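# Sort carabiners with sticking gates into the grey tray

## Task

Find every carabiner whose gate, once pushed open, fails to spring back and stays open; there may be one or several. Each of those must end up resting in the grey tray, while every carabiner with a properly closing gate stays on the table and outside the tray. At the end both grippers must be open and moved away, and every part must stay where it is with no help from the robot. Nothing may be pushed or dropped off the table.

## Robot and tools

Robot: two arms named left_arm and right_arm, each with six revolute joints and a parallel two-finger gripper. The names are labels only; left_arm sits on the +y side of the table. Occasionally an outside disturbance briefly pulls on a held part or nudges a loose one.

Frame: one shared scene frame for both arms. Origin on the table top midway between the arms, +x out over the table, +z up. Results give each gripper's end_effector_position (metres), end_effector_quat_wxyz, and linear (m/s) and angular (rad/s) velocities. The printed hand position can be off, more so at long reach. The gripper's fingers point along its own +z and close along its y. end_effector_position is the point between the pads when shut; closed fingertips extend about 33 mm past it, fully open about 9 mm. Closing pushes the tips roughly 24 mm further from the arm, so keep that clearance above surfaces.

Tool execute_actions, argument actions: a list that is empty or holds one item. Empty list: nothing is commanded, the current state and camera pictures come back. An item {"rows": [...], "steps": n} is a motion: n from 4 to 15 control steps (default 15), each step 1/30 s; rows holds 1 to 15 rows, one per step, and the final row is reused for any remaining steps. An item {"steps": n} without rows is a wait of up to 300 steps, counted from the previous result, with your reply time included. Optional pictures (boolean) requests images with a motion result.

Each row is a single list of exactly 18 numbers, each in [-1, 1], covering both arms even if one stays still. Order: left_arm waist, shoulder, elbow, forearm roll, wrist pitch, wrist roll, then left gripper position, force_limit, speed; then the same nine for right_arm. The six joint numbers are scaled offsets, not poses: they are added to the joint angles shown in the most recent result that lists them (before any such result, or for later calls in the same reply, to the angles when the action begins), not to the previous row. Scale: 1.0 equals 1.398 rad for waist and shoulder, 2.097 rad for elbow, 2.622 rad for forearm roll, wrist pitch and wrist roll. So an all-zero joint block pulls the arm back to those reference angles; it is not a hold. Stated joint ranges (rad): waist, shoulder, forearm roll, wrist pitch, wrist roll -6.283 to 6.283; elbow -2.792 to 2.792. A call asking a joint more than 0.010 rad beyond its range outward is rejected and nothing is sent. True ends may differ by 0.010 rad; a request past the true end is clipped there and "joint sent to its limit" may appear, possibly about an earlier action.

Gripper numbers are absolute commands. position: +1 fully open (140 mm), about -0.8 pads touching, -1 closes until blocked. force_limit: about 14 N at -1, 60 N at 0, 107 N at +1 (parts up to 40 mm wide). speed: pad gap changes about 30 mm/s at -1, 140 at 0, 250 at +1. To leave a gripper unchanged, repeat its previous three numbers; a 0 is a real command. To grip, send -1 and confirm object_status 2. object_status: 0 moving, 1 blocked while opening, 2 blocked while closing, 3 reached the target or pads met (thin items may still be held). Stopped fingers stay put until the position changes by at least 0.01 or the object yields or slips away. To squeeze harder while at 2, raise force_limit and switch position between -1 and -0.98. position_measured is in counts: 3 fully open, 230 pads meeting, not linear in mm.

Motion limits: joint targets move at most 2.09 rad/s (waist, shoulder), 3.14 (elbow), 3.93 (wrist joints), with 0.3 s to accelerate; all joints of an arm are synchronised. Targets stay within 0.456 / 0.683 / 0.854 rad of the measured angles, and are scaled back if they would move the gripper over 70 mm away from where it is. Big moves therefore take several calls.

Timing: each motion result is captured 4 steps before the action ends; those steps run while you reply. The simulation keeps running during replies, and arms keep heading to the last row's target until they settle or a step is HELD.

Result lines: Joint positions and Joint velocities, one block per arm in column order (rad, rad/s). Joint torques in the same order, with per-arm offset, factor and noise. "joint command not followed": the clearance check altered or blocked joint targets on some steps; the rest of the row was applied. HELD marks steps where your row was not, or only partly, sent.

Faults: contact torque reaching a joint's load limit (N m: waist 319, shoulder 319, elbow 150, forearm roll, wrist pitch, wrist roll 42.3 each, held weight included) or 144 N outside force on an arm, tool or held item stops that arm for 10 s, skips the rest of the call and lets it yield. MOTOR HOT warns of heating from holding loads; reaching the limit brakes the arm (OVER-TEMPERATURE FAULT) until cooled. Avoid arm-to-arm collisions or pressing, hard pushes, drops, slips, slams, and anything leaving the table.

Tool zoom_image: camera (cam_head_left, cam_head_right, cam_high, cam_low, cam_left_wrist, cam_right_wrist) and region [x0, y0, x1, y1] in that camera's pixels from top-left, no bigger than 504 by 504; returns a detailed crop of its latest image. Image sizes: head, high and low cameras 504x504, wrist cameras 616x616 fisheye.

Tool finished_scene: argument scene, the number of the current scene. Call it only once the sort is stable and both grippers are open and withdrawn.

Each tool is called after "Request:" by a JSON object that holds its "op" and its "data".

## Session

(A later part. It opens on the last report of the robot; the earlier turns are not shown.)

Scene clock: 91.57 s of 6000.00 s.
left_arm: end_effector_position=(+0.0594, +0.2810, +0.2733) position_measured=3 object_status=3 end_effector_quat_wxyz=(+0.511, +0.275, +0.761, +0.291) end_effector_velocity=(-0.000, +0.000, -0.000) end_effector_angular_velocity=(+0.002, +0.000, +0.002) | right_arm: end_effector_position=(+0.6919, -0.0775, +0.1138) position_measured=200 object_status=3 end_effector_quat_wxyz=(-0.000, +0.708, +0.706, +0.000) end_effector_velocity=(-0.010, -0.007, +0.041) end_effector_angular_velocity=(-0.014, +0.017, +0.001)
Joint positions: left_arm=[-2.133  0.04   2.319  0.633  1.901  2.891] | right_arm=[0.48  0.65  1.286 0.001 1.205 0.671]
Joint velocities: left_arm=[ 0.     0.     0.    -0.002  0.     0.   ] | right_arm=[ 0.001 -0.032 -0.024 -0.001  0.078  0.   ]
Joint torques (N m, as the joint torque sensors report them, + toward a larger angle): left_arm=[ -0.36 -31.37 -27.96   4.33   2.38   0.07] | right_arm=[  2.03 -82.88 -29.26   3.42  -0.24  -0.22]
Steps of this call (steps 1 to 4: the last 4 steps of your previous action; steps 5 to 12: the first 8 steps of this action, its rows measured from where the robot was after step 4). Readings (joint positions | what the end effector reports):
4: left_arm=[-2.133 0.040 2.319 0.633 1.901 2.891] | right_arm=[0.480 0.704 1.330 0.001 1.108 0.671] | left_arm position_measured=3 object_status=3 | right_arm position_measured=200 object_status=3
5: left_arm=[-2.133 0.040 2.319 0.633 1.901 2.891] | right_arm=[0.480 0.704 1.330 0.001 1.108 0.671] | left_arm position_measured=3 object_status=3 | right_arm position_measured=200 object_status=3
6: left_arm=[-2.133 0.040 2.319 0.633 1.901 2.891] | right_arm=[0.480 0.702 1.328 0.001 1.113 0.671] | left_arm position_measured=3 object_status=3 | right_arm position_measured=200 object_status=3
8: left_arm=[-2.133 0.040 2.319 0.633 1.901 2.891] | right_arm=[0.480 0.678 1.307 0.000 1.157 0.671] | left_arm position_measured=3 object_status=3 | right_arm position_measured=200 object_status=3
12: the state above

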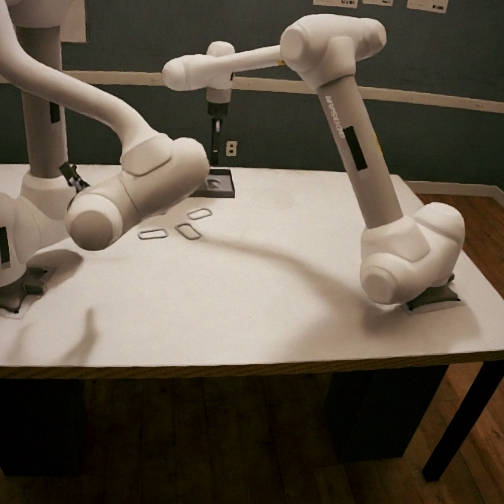

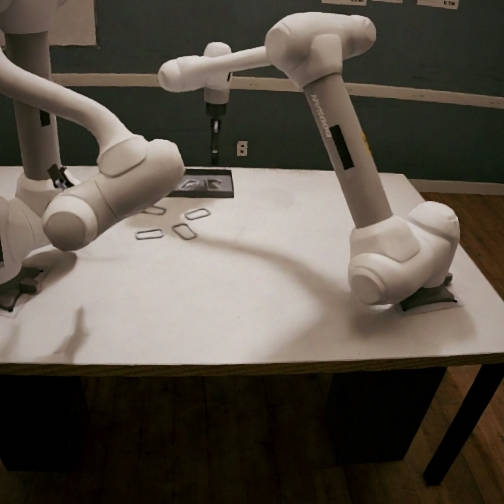

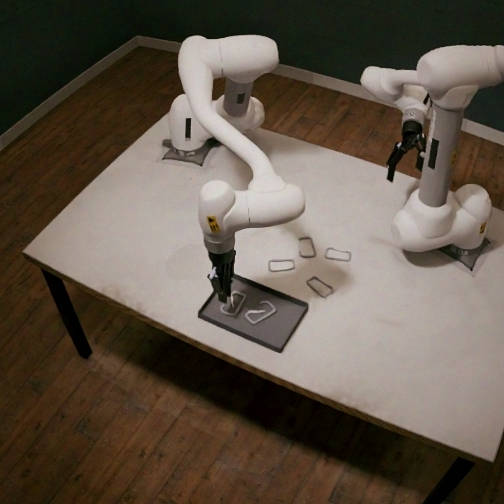

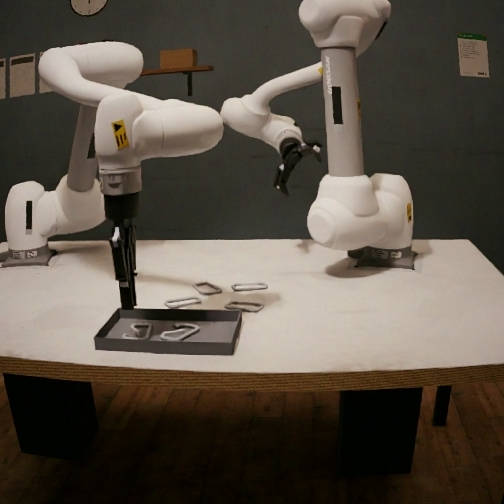

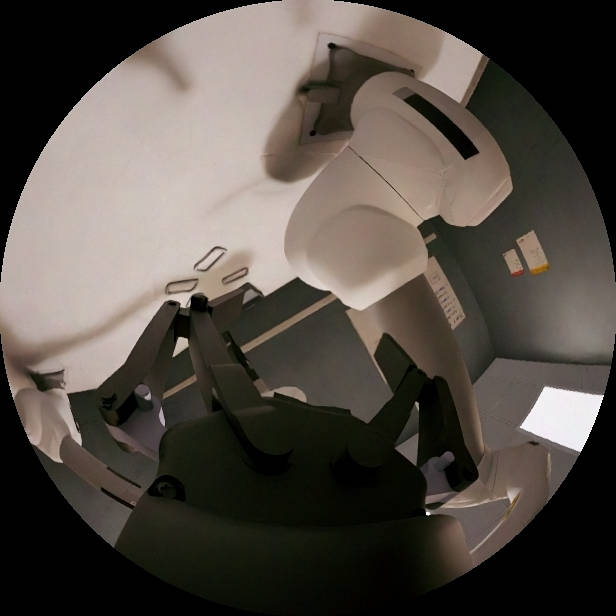

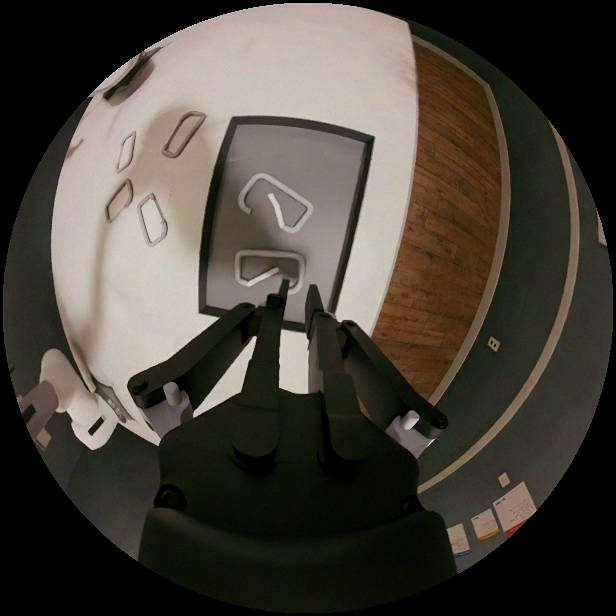

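Request:
{"op": "execute_actions", "data": {"actions": [{"rows":[[0,0,0,0,0,0,1,0,0,0.2055,-0.098,0.157,0,-0.073,-0.14,0.1,-0.3,0.3]],"steps":15}]}}

Request:
{"op": "execute_actions", "data": {"actions": [{"steps":14}], "pictures": true}}

Request:
{"op": "zoom_image", "data": {"camera": "cam_right_wrist", "region": [200,200,400,362]}}

Scene clock: 92.57 s of 6000.00 s.
left_arm: end_effector_position=(+0.0594, +0.2810, +0.2733) position_measured=3 object_status=3 end_effector_quat_wxyz=(+0.511, +0.275, +0.761, +0.291) end_effector_velocity=(+0.000, +0.000, +0.000) end_effector_angular_velocity=(+0.003, +0.000, -0.001) | right_arm: end_effector_position=(+0.5679, -0.0284, +0.0917) position_measured=117 object_status=0 end_effector_quat_wxyz=(-0.000, +0.589, +0.808, -0.000) end_effector_velocity=(-0.408, +0.117, -0.082) end_effector_angular_velocity=(-0.002, +0.000, +1.007)
Joint positions: left_arm=[-2.133  0.04   2.319  0.633  1.901  2.891] | right_arm=[0.618 0.583 1.443 0.001 1.116 0.495]
Joint velocities: left_arm=[ 0.    -0.     0.     0.     0.     0.003] | right_arm=[ 0.445 -0.206  0.51  -0.001 -0.302 -0.561]
Joint torques (N m, as the joint torque sensors report them, + toward a larger angle): left_arm=[ -0.27 -31.41 -27.48   4.29   2.21   0.01] | right_arm=[ -0.02 -96.35 -35.5    3.93   0.01  -0.4 ]
Steps of this call (steps 1 to 4: the last 4 steps of your previous action; steps 5 to 15: the robot went on to your last target; steps 16 to 19: nothing new was sent; steps 20 to 30: the first 11 steps of this action). Readings (joint positions | what the end effector reports):
20: left_arm=[-2.133 0.040 2.319 0.633 1.901 2.891] | right_arm=[0.480 0.648 1.284 0.001 1.210 0.671] | left_arm position_measured=3 object_status=3 | right_arm position_measured=200 object_status=0
21: left_arm=[-2.133 0.040 2.319 0.633 1.901 2.891] | right_arm=[0.483 0.646 1.288 0.001 1.208 0.666] | left_arm position_measured=3 object_status=3 | right_arm position_measured=196 object_status=0
23: left_arm=[-2.133 0.040 2.319 0.633 1.901 2.891] | right_arm=[0.511 0.633 1.320 0.001 1.188 0.631] | left_arm position_measured=3 object_status=3 | right_arm position_measured=178 object_status=0
27: left_arm=[-2.133 0.040 2.319 0.633 1.901 2.891] | right_arm=[0.573 0.604 1.391 0.001 1.147 0.552] | left_arm position_measured=3 object_status=3 | right_arm position_measured=140 object_status=0
30: the state above

Scene clock: 93.03 s of 6000.00 s.
left_arm: end_effector_position=(+0.0594, +0.2810, +0.2733) position_measured=3 object_status=3 end_effector_quat_wxyz=(+0.511, +0.275, +0.761, +0.291) end_effector_velocity=(-0.000, -0.000, +0.000) end_effector_angular_velocity=(+0.001, +0.000, -0.001) | right_arm: end_effector_position=(+0.4309, -0.0052, +0.0645) position_measured=117 object_status=3 end_effector_quat_wxyz=(-0.000, +0.445, +0.896, -0.000) end_effector_velocity=(-0.012, -0.001, -0.004) end_effector_angular_velocity=(-0.002, +0.001, +0.032)
Joint positions: left_arm=[-2.133  0.04   2.319  0.633  1.901  2.891] | right_arm=[0.767 0.514 1.614 0.001 1.014 0.306]
Joint velocities: left_arm=[-0.001 -0.    -0.    -0.     0.     0.001] | right_arm=[ 0.013 -0.006  0.018 -0.    -0.01  -0.019]
Joint torques (N m, as the joint torque sensors report them, + toward a larger angle): left_arm=[  0.56 -31.79 -27.94   4.35   2.28   0.11] | right_arm=[  5.3  -89.13 -34.8    3.95  -0.35  -0.49]
Kept back: nothing.
Steps of this call (steps 1 to 4: the last 4 steps of your previous action; steps 5 to 14: the robot went on to your last target). Readings (joint positions | what the end effector reports):
1: left_arm=[-2.133 0.040 2.319 0.633 1.901 2.891] | right_arm=[0.633 0.576 1.460 0.001 1.106 0.476] | left_arm position_measured=3 object_status=3 | right_arm position_measured=117 object_status=0
2: left_arm=[-2.133 0.040 2.319 0.633 1.901 2.891] | right_arm=[0.648 0.569 1.477 0.001 1.095 0.457] | left_arm position_measured=3 object_status=3 | right_arm position_measured=117 object_status=0
4: left_arm=[-2.133 0.040 2.319 0.633 1.901 2.891] | right_arm=[0.678 0.555 1.512 0.001 1.075 0.418] | left_arm position_measured=3 object_status=3 | right_arm position_measured=117 object_status=0
8: left_arm=[-2.133 0.040 2.319 0.633 1.901 2.891] | right_arm=[0.739 0.527 1.582 0.001 1.034 0.341] | left_arm position_measured=3 object_status=3 | right_arm position_measured=117 object_status=3
14: the state above

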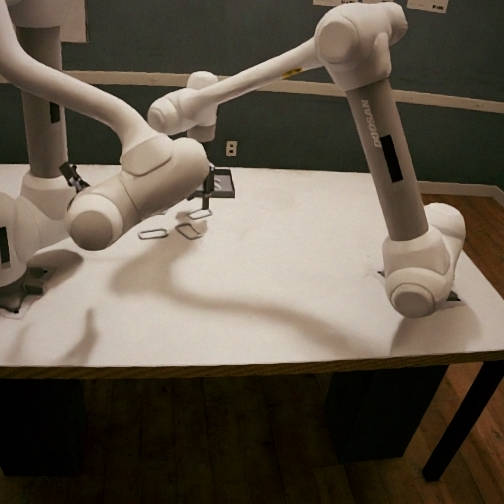

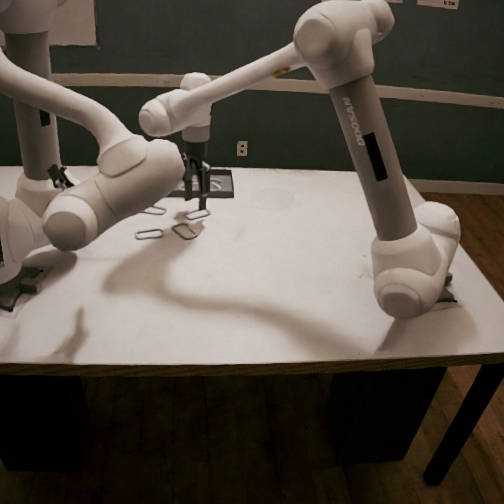

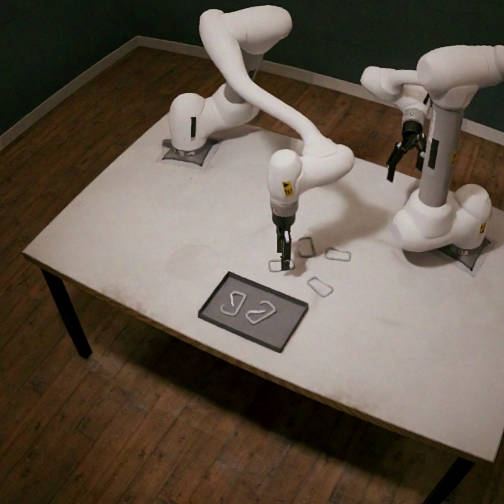

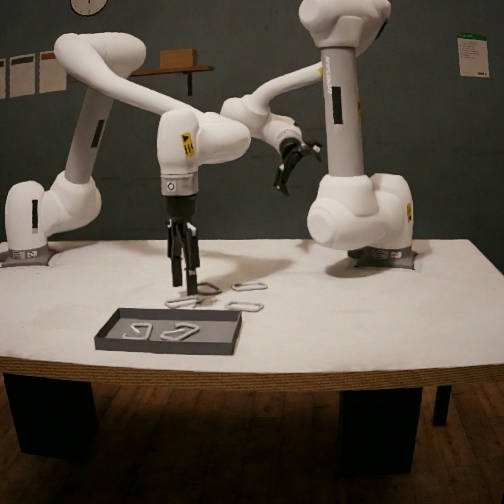

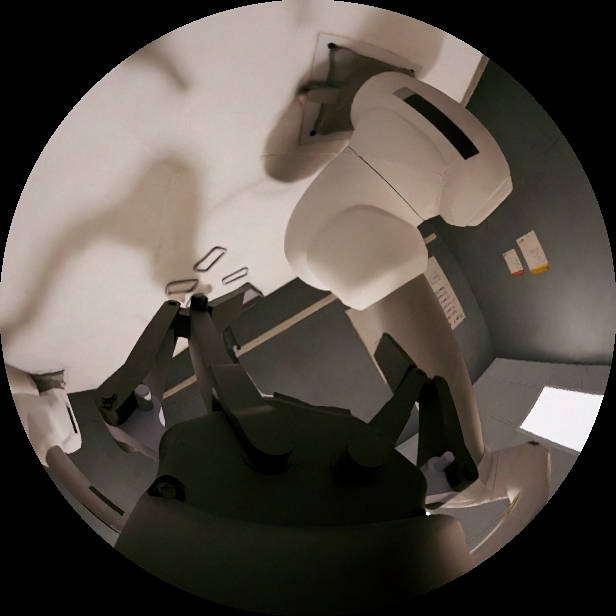

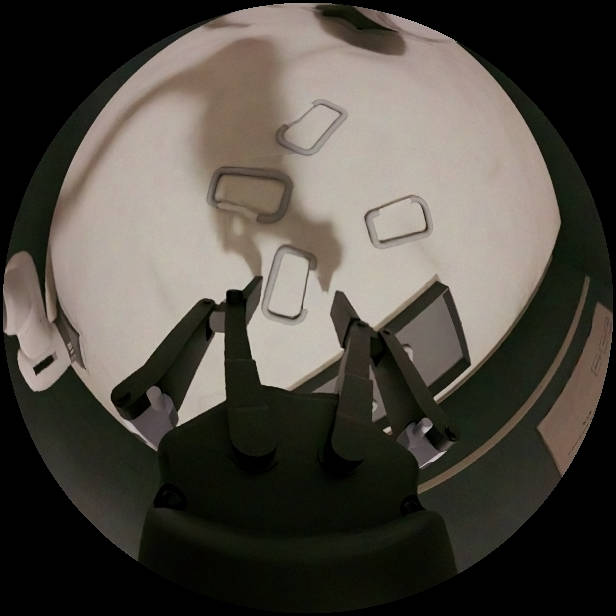

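Region (200, 200, 400, 362) of cam_right_wrist's 616x616 image, scaled by 2.520, with more detail than that image has; it fills the top 408 rows of this view, and the rest is white.

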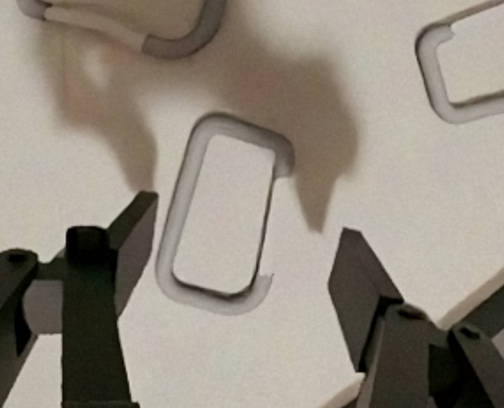

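Request:
{"op": "execute_actions", "data": {"actions": []}}

Scene clock: 93.63 s of 6000.00 s.
left_arm: end_effector_position=(+0.0594, +0.2810, +0.2733) position_measured=3 object_status=3 end_effector_quat_wxyz=(+0.511, +0.275, +0.761, +0.291) end_effector_velocity=(+0.000, +0.000, +0.000) end_effector_angular_velocity=(-0.002, +0.001, +0.001) | right_arm: end_effector_position=(+0.4299, -0.0052, +0.0643) position_measured=117 object_status=3 end_effector_quat_wxyz=(-0.000, +0.444, +0.896, -0.000) end_effector_velocity=(+0.000, -0.000, +0.001) end_effector_angular_velocity=(+0.001, -0.001, +0.000)
Joint positions: left_arm=[-2.133  0.04   2.319  0.633  1.901  2.891] | right_arm=[0.768 0.513 1.615 0.001 1.014 0.304]
Joint velocities: left_arm=[-0.    -0.002  0.    -0.001  0.    -0.002] | right_arm=[-0.    -0.001  0.    -0.    -0.    -0.001]
Joint torques (N m, as the joint torque sensors report them, + toward a larger angle): left_arm=[ -0.1  -31.04 -27.81   4.34   2.21  -0.01] | right_arm=[  2.81 -86.84 -33.89   3.83  -0.34  -0.23]
Kept back: nothing.
Steps of this call (steps 1 to 18: the robot went on to your last target). Readings (joint positions | what the end effector reports):
1: left_arm=[-2.133 0.040 2.319 0.633 1.901 2.891] | right_arm=[0.767 0.514 1.614 0.001 1.014 0.305] | left_arm position_measured=3 object_status=3 | right_arm position_measured=117 object_status=3
2: left_arm=[-2.133 0.040 2.319 0.633 1.901 2.891] | right_arm=[0.767 0.514 1.614 0.001 1.014 0.305] | left_arm position_measured=3 object_status=3 | right_arm position_measured=117 object_status=3
4: left_arm=[-2.133 0.040 2.319 0.633 1.901 2.891] | right_arm=[0.767 0.513 1.615 0.001 1.014 0.305] | left_arm position_measured=3 object_status=3 | right_arm position_measured=117 object_status=3
8: left_arm=[-2.133 0.040 2.319 0.633 1.901 2.891] | right_arm=[0.768 0.513 1.615 0.001 1.014 0.304] | left_arm position_measured=3 object_status=3 | right_arm position_measured=117 object_status=3
18: the state above

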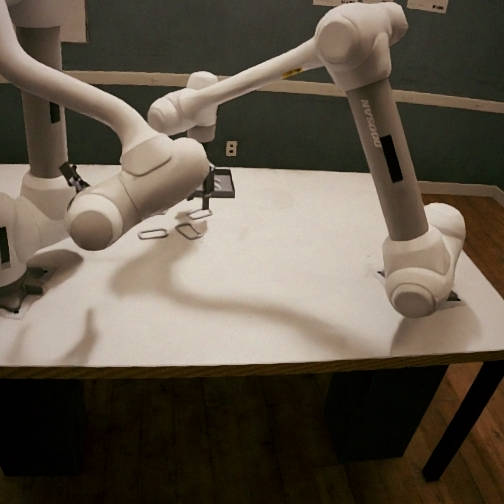

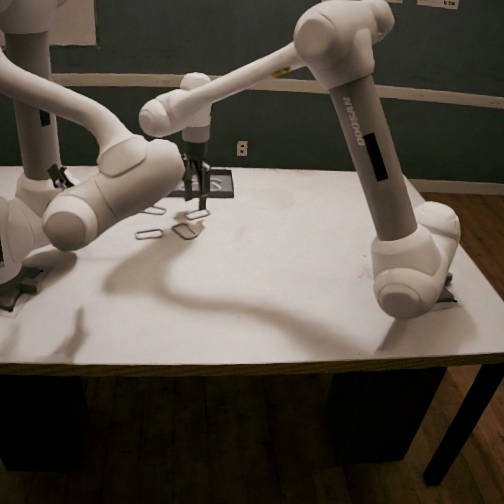

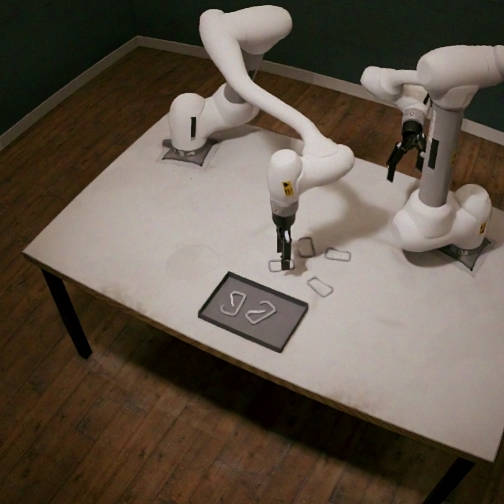

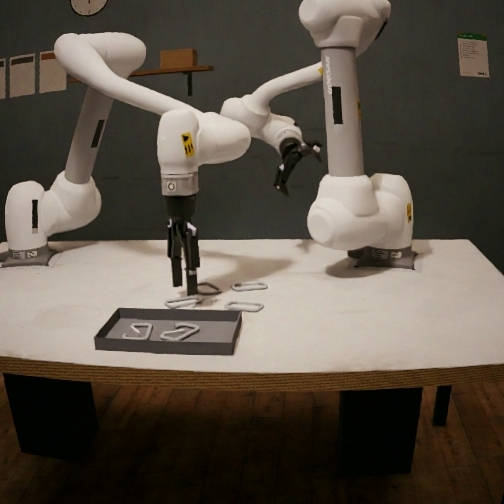

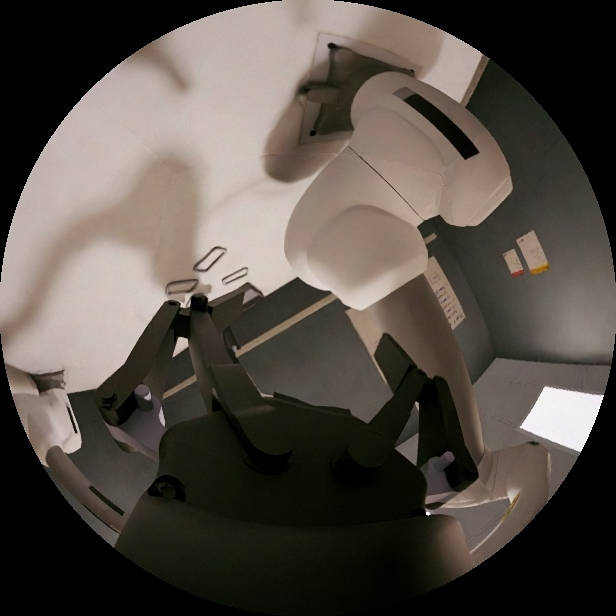

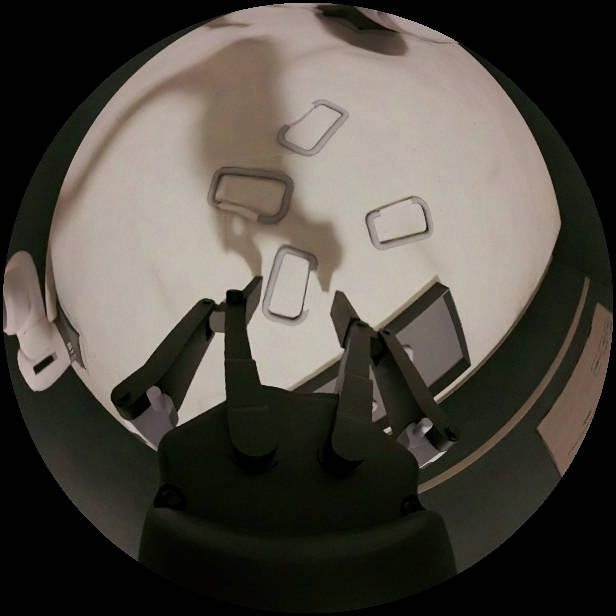

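Request:
{"op": "execute_actions", "data": {"actions": [{"rows":[[0,0,0,0,0,0,1,0,0,0.0069,0.0064,0.0143,0,-0.0149,0.034,0.1,-0.3,0.3]],"steps":15}], "pictures": true}}

Request:
{"op": "zoom_image", "data": {"camera": "cam_right_wrist", "region": [220,220,380,350]}}

Scene clock: 94.37 s of 6000.00 s.
left_arm: end_effector_position=(+0.0594, +0.2810, +0.2733) position_measured=3 object_status=3 end_effector_quat_wxyz=(+0.511, +0.275, +0.761, +0.291) end_effector_velocity=(+0.000, -0.000, +0.000) end_effector_angular_velocity=(-0.001, -0.001, -0.000) | right_arm: end_effector_position=(+0.4197, -0.0069, +0.0436) position_measured=117 object_status=3 end_effector_quat_wxyz=(-0.000, +0.479, +0.878, -0.000) end_effector_velocity=(-0.001, -0.000, -0.003) end_effector_angular_velocity=(-0.000, +0.000, -0.011)
Joint positions: left_arm=[-2.133  0.04   2.319  0.633  1.901  2.891] | right_arm=[0.777 0.522 1.645 0.001 0.975 0.393]
Joint velocities: left_arm=[ 0.    -0.     0.     0.001 -0.    -0.001] | right_arm=[ 0.001  0.002  0.004 -0.    -0.005  0.012]
Joint torques (N m, as the joint torque sensors report them, + toward a larger angle): left_arm=[ -0.21 -31.06 -27.4    4.35   2.22  -0.03] | right_arm=[  3.64 -87.63 -32.95   3.6   -0.23  -0.37]
Steps of this call (steps 1 to 11: the robot went on to your last target; steps 12 to 22: the first 11 steps of this action). Readings (joint positions | what the end effector reports):
12: left_arm=[-2.133 0.040 2.319 0.633 1.901 2.891] | right_arm=[0.768 0.513 1.615 0.001 1.014 0.304] | left_arm position_measured=3 object_status=3 | right_arm position_measured=117 object_status=3
13: left_arm=[-2.133 0.040 2.319 0.633 1.901 2.891] | right_arm=[0.768 0.514 1.617 0.001 1.011 0.311] | left_arm position_measured=3 object_status=3 | right_arm position_measured=117 object_status=3
15: left_arm=[-2.133 0.040 2.319 0.633 1.901 2.891] | right_arm=[0.773 0.518 1.632 0.001 0.992 0.353] | left_arm position_measured=3 object_status=3 | right_arm position_measured=117 object_status=3
19: left_arm=[-2.133 0.040 2.319 0.633 1.901 2.891] | right_arm=[0.777 0.522 1.644 0.001 0.976 0.390] | left_arm position_measured=3 object_status=3 | right_arm position_measured=117 object_status=3
22: the state above

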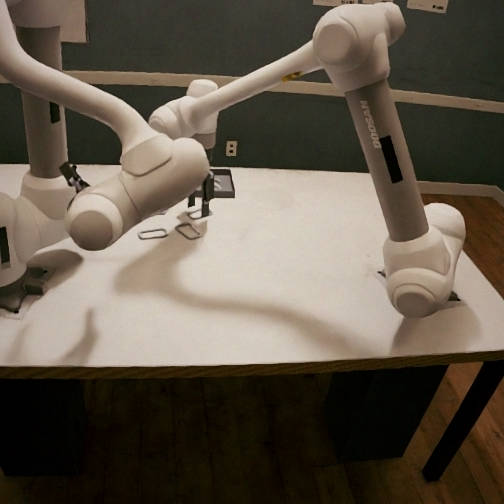

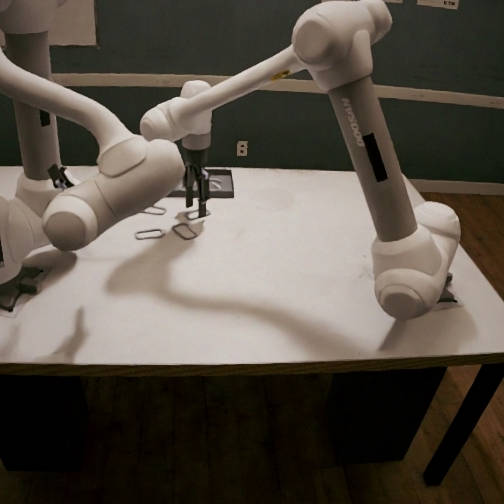

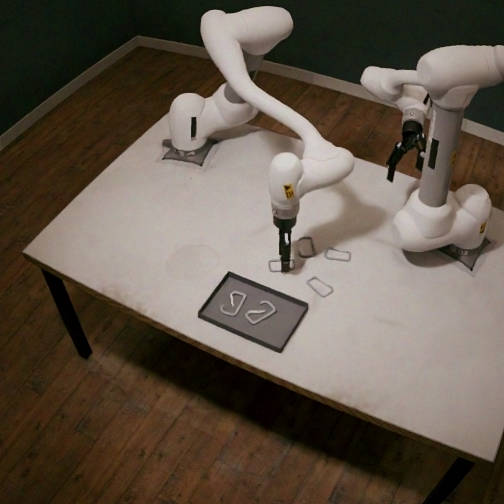

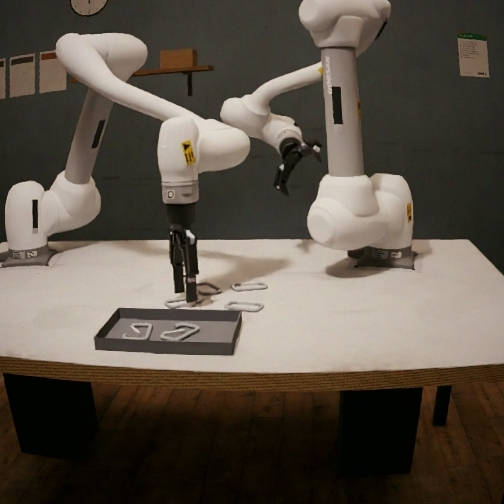

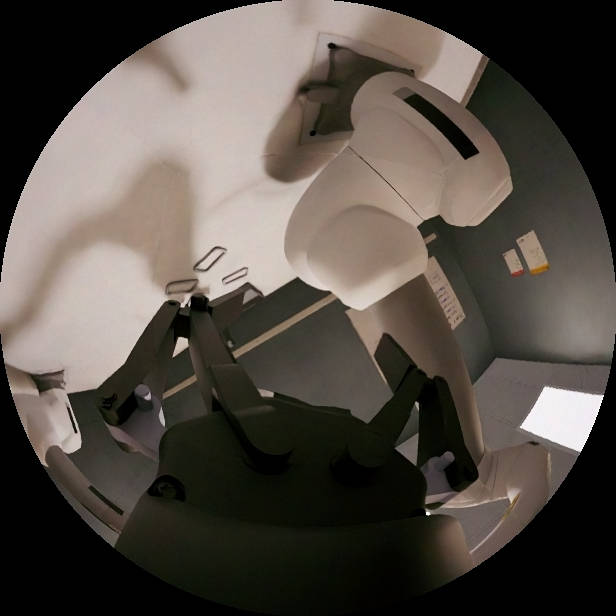

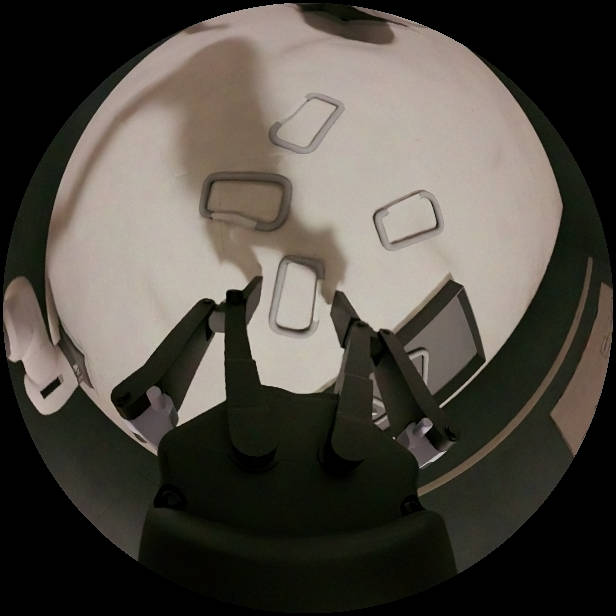

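Region (220, 220, 380, 350) of cam_right_wrist's 616x616 image, scaled by 3.150, with more detail than that image has; it fills the top 410 rows of this view, and the rest is white.

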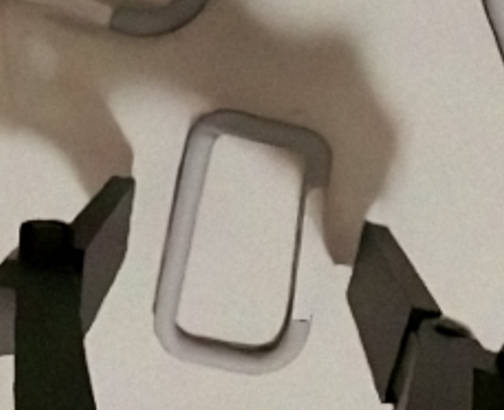

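Request:
{"op": "execute_actions", "data": {"actions": [{"rows":[[0,0,0,0,0,0,1,0,0,-0.003,-0.0014,0.0076,0,-0.0053,-0.0015,0.1,-0.3,0.3]],"steps":12}]}}

Request:
{"op": "execute_actions", "data": {"actions": [{"rows":[[0,0,0,0,0,0,1,0,0,0,0,0,0,0,0,-0.39,-0.3,-0.3]],"steps":15}]}}

Request:
{"op": "execute_actions", "data": {"actions": [{"steps":8}], "pictures": true}}

Request:
{"op": "zoom_image", "data": {"camera": "cam_right_wrist", "region": [220,220,380,350]}}

Scene clock: 95.00 s of 6000.00 s.
left_arm: end_effector_position=(+0.0594, +0.2810, +0.2733) position_measured=3 object_status=3 end_effector_quat_wxyz=(+0.511, +0.275, +0.761, +0.291) end_effector_velocity=(+0.001, +0.000, +0.000) end_effector_angular_velocity=(-0.003, +0.000, +0.002) | right_arm: end_effector_position=(+0.4190, -0.0127, +0.0379) position_measured=117 object_status=3 end_effector_quat_wxyz=(-0.000, +0.479, +0.878, -0.000) end_effector_velocity=(+0.001, -0.004, -0.002) end_effector_angular_velocity=(+0.002, -0.001, +0.000)
Joint positions: left_arm=[-2.133  0.04   2.319  0.633  1.901  2.891] | right_arm=[0.774 0.52  1.66  0.001 0.962 0.389]
Joint velocities: left_arm=[ 0.002 -0.001  0.     0.    -0.    -0.002] | right_arm=[-0.004 -0.003  0.008  0.001 -0.008 -0.004]
Joint torques (N m, as the joint torque sensors report them, + toward a larger angle): left_arm=[ -0.36 -30.57 -27.94   4.36   2.32   0.01] | right_arm=[  5.24 -87.08 -31.92   3.66   0.04   0.08]
Steps of this call (steps 1 to 4: the last 4 steps of your previous action; steps 5 to 11: the robot went on to your last target; steps 12 to 19: the first 8 steps of this action). Readings (joint positions | what the end effector reports):
12: left_arm=[-2.133 0.040 2.319 0.633 1.901 2.891] | right_arm=[0.777 0.522 1.645 0.001 0.975 0.393] | left_arm position_measured=3 object_status=3 | right_arm position_measured=117 object_status=3
13: left_arm=[-2.133 0.040 2.319 0.633 1.901 2.891] | right_arm=[0.777 0.522 1.648 0.001 0.972 0.393] | left_arm position_measured=3 object_status=3 | right_arm position_measured=117 object_status=3
15: left_arm=[-2.133 0.040 2.319 0.633 1.901 2.891] | right_arm=[0.775 0.521 1.656 0.001 0.965 0.391] | left_arm position_measured=3 object_status=3 | right_arm position_measured=117 object_status=3
19: the state above

Scene clock: 95.50 s of 6000.00 s.
left_arm: end_effector_position=(+0.0594, +0.2810, +0.2733) position_measured=3 object_status=3 end_effector_quat_wxyz=(+0.511, +0.275, +0.761, +0.291) end_effector_velocity=(+0.000, +0.000, -0.000) end_effector_angular_velocity=(+0.002, +0.000, +0.000) | right_arm: end_effector_position=(+0.4192, -0.0129, +0.0381) position_measured=170 object_status=0 end_effector_quat_wxyz=(-0.000, +0.479, +0.878, +0.000) end_effector_velocity=(-0.000, +0.000, +0.000) end_effector_angular_velocity=(+0.000, +0.000, +0.001)
Joint positions: left_arm=[-2.133  0.04   2.319  0.633  1.901  2.891] | right_arm=[0.773 0.52  1.66  0.001 0.961 0.389]
Joint velocities: left_arm=[ 0.     0.    -0.    -0.     0.     0.001] | right_arm=[ 0.    -0.    -0.     0.     0.    -0.001]
Joint torques (N m, as the joint torque sensors report them, + toward a larger angle): left_arm=[ -0.35 -31.4  -27.62   4.41   2.24   0.03] | right_arm=[  1.32 -49.23 -17.61   2.89  -4.5   -0.25]
Steps of this call (steps 1 to 4: the last 4 steps of your previous action; steps 5 to 15: the first 11 steps of this action, its rows measured from where the robot was after step 4). Readings (joint positions | what the end effector reports):
4: left_arm=[-2.133 0.040 2.319 0.633 1.901 2.891] | right_arm=[0.773 0.520 1.660 0.001 0.961 0.389] | left_arm position_measured=3 object_status=3 | right_arm position_measured=117 object_status=3
5: left_arm=[-2.133 0.040 2.319 0.633 1.901 2.891] | right_arm=[0.773 0.520 1.660 0.001 0.961 0.389] | left_arm position_measured=3 object_status=3 | right_arm position_measured=117 object_status=0
6: left_arm=[-2.133 0.040 2.319 0.633 1.901 2.891] | right_arm=[0.773 0.520 1.660 0.001 0.961 0.389] | left_arm position_measured=3 object_status=3 | right_arm position_measured=119 object_status=0
8: left_arm=[-2.133 0.040 2.319 0.633 1.901 2.891] | right_arm=[0.773 0.520 1.660 0.001 0.961 0.389] | left_arm position_measured=3 object_status=3 | right_arm position_measured=130 object_status=0
12: left_arm=[-2.133 0.040 2.319 0.633 1.901 2.891] | right_arm=[0.773 0.520 1.660 0.001 0.961 0.389] | left_arm position_measured=3 object_status=3 | right_arm position_measured=153 object_status=0
15: the state above

Scene clock: 95.77 s of 6000.00 s.
left_arm: end_effector_position=(+0.0594, +0.2810, +0.2733) position_measured=3 object_status=3 end_effector_quat_wxyz=(+0.511, +0.275, +0.761, +0.291) end_effector_velocity=(-0.000, -0.000, -0.000) end_effector_angular_velocity=(+0.001, -0.001, -0.001) | right_arm: end_effector_position=(+0.4192, -0.0129, +0.0381) position_measured=173 object_status=2 end_effector_quat_wxyz=(-0.000, +0.479, +0.878, +0.000) end_effector_velocity=(-0.000, +0.000, +0.000) end_effector_angular_velocity=(+0.001, +0.000, -0.000)
Joint positions: left_arm=[-2.133  0.04   2.319  0.633  1.901  2.891] | right_arm=[0.773 0.52  1.66  0.001 0.961 0.389]
Joint velocities: left_arm=[-0.     0.001  0.     0.     0.     0.   ] | right_arm=[ 0.    -0.001  0.     0.001  0.    -0.   ]
Joint torques (N m, as the joint torque sensors report them, + toward a larger angle): left_arm=[ -0.47 -30.91 -27.82   4.33   2.31  -0.01] | right_arm=[  2.24 -49.93 -18.19   3.08  -4.45  -0.52]
Kept back: nothing.
Steps of this call (steps 1 to 4: the last 4 steps of your previous action; steps 5 to 8: the robot went on to your last target). Readings (joint positions | what the end effector reports):
1: left_arm=[-2.133 0.040 2.319 0.633 1.901 2.891] | right_arm=[0.773 0.520 1.660 0.001 0.961 0.389] | left_arm position_measured=3 object_status=3 | right_arm position_measured=173 object_status=0
2: left_arm=[-2.133 0.040 2.319 0.633 1.901 2.891] | right_arm=[0.773 0.520 1.660 0.001 0.961 0.389] | left_arm position_measured=3 object_status=3 | right_arm position_measured=173 object_status=0
4: left_arm=[-2.133 0.040 2.319 0.633 1.901 2.891] | right_arm=[0.773 0.520 1.660 0.001 0.961 0.389] | left_arm position_measured=3 object_status=3 | right_arm position_measured=173 object_status=0
8: the state above

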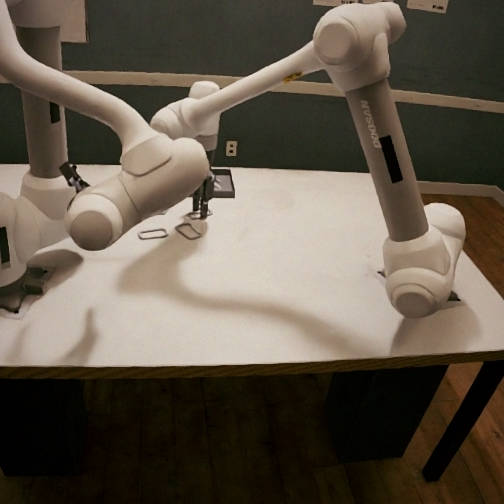

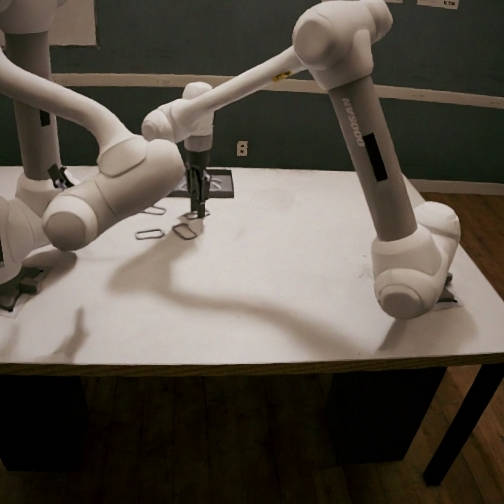

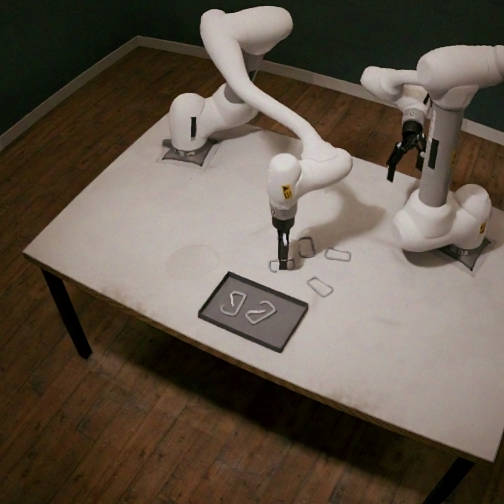

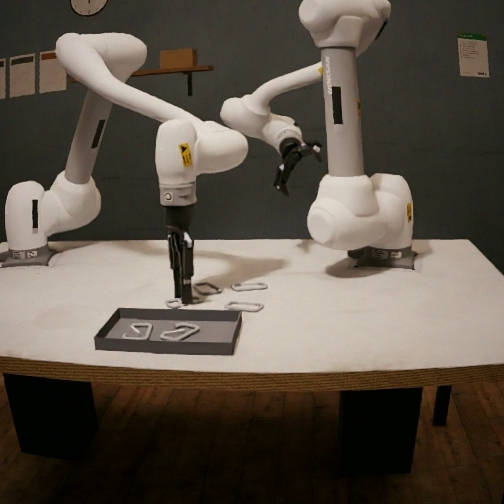

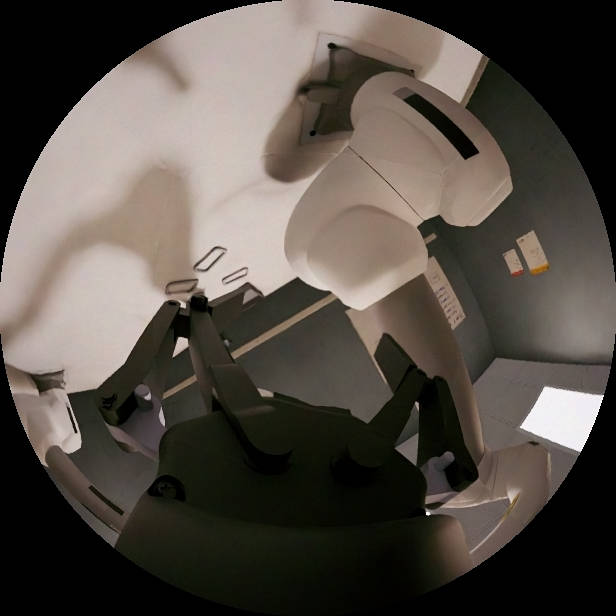

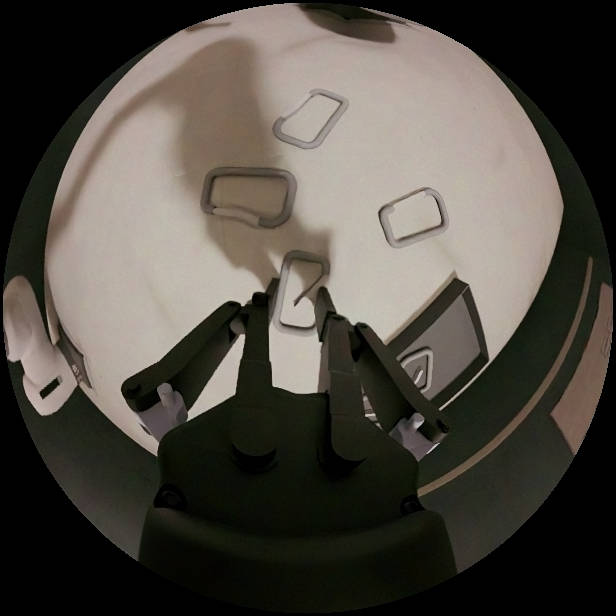

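Region (220, 220, 380, 350) of cam_right_wrist's 616x616 image, scaled by 3.150, with more detail than that image has; it fills the top 410 rows of this view, and the rest is white.

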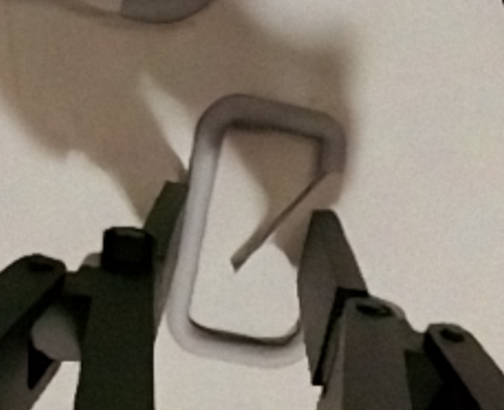

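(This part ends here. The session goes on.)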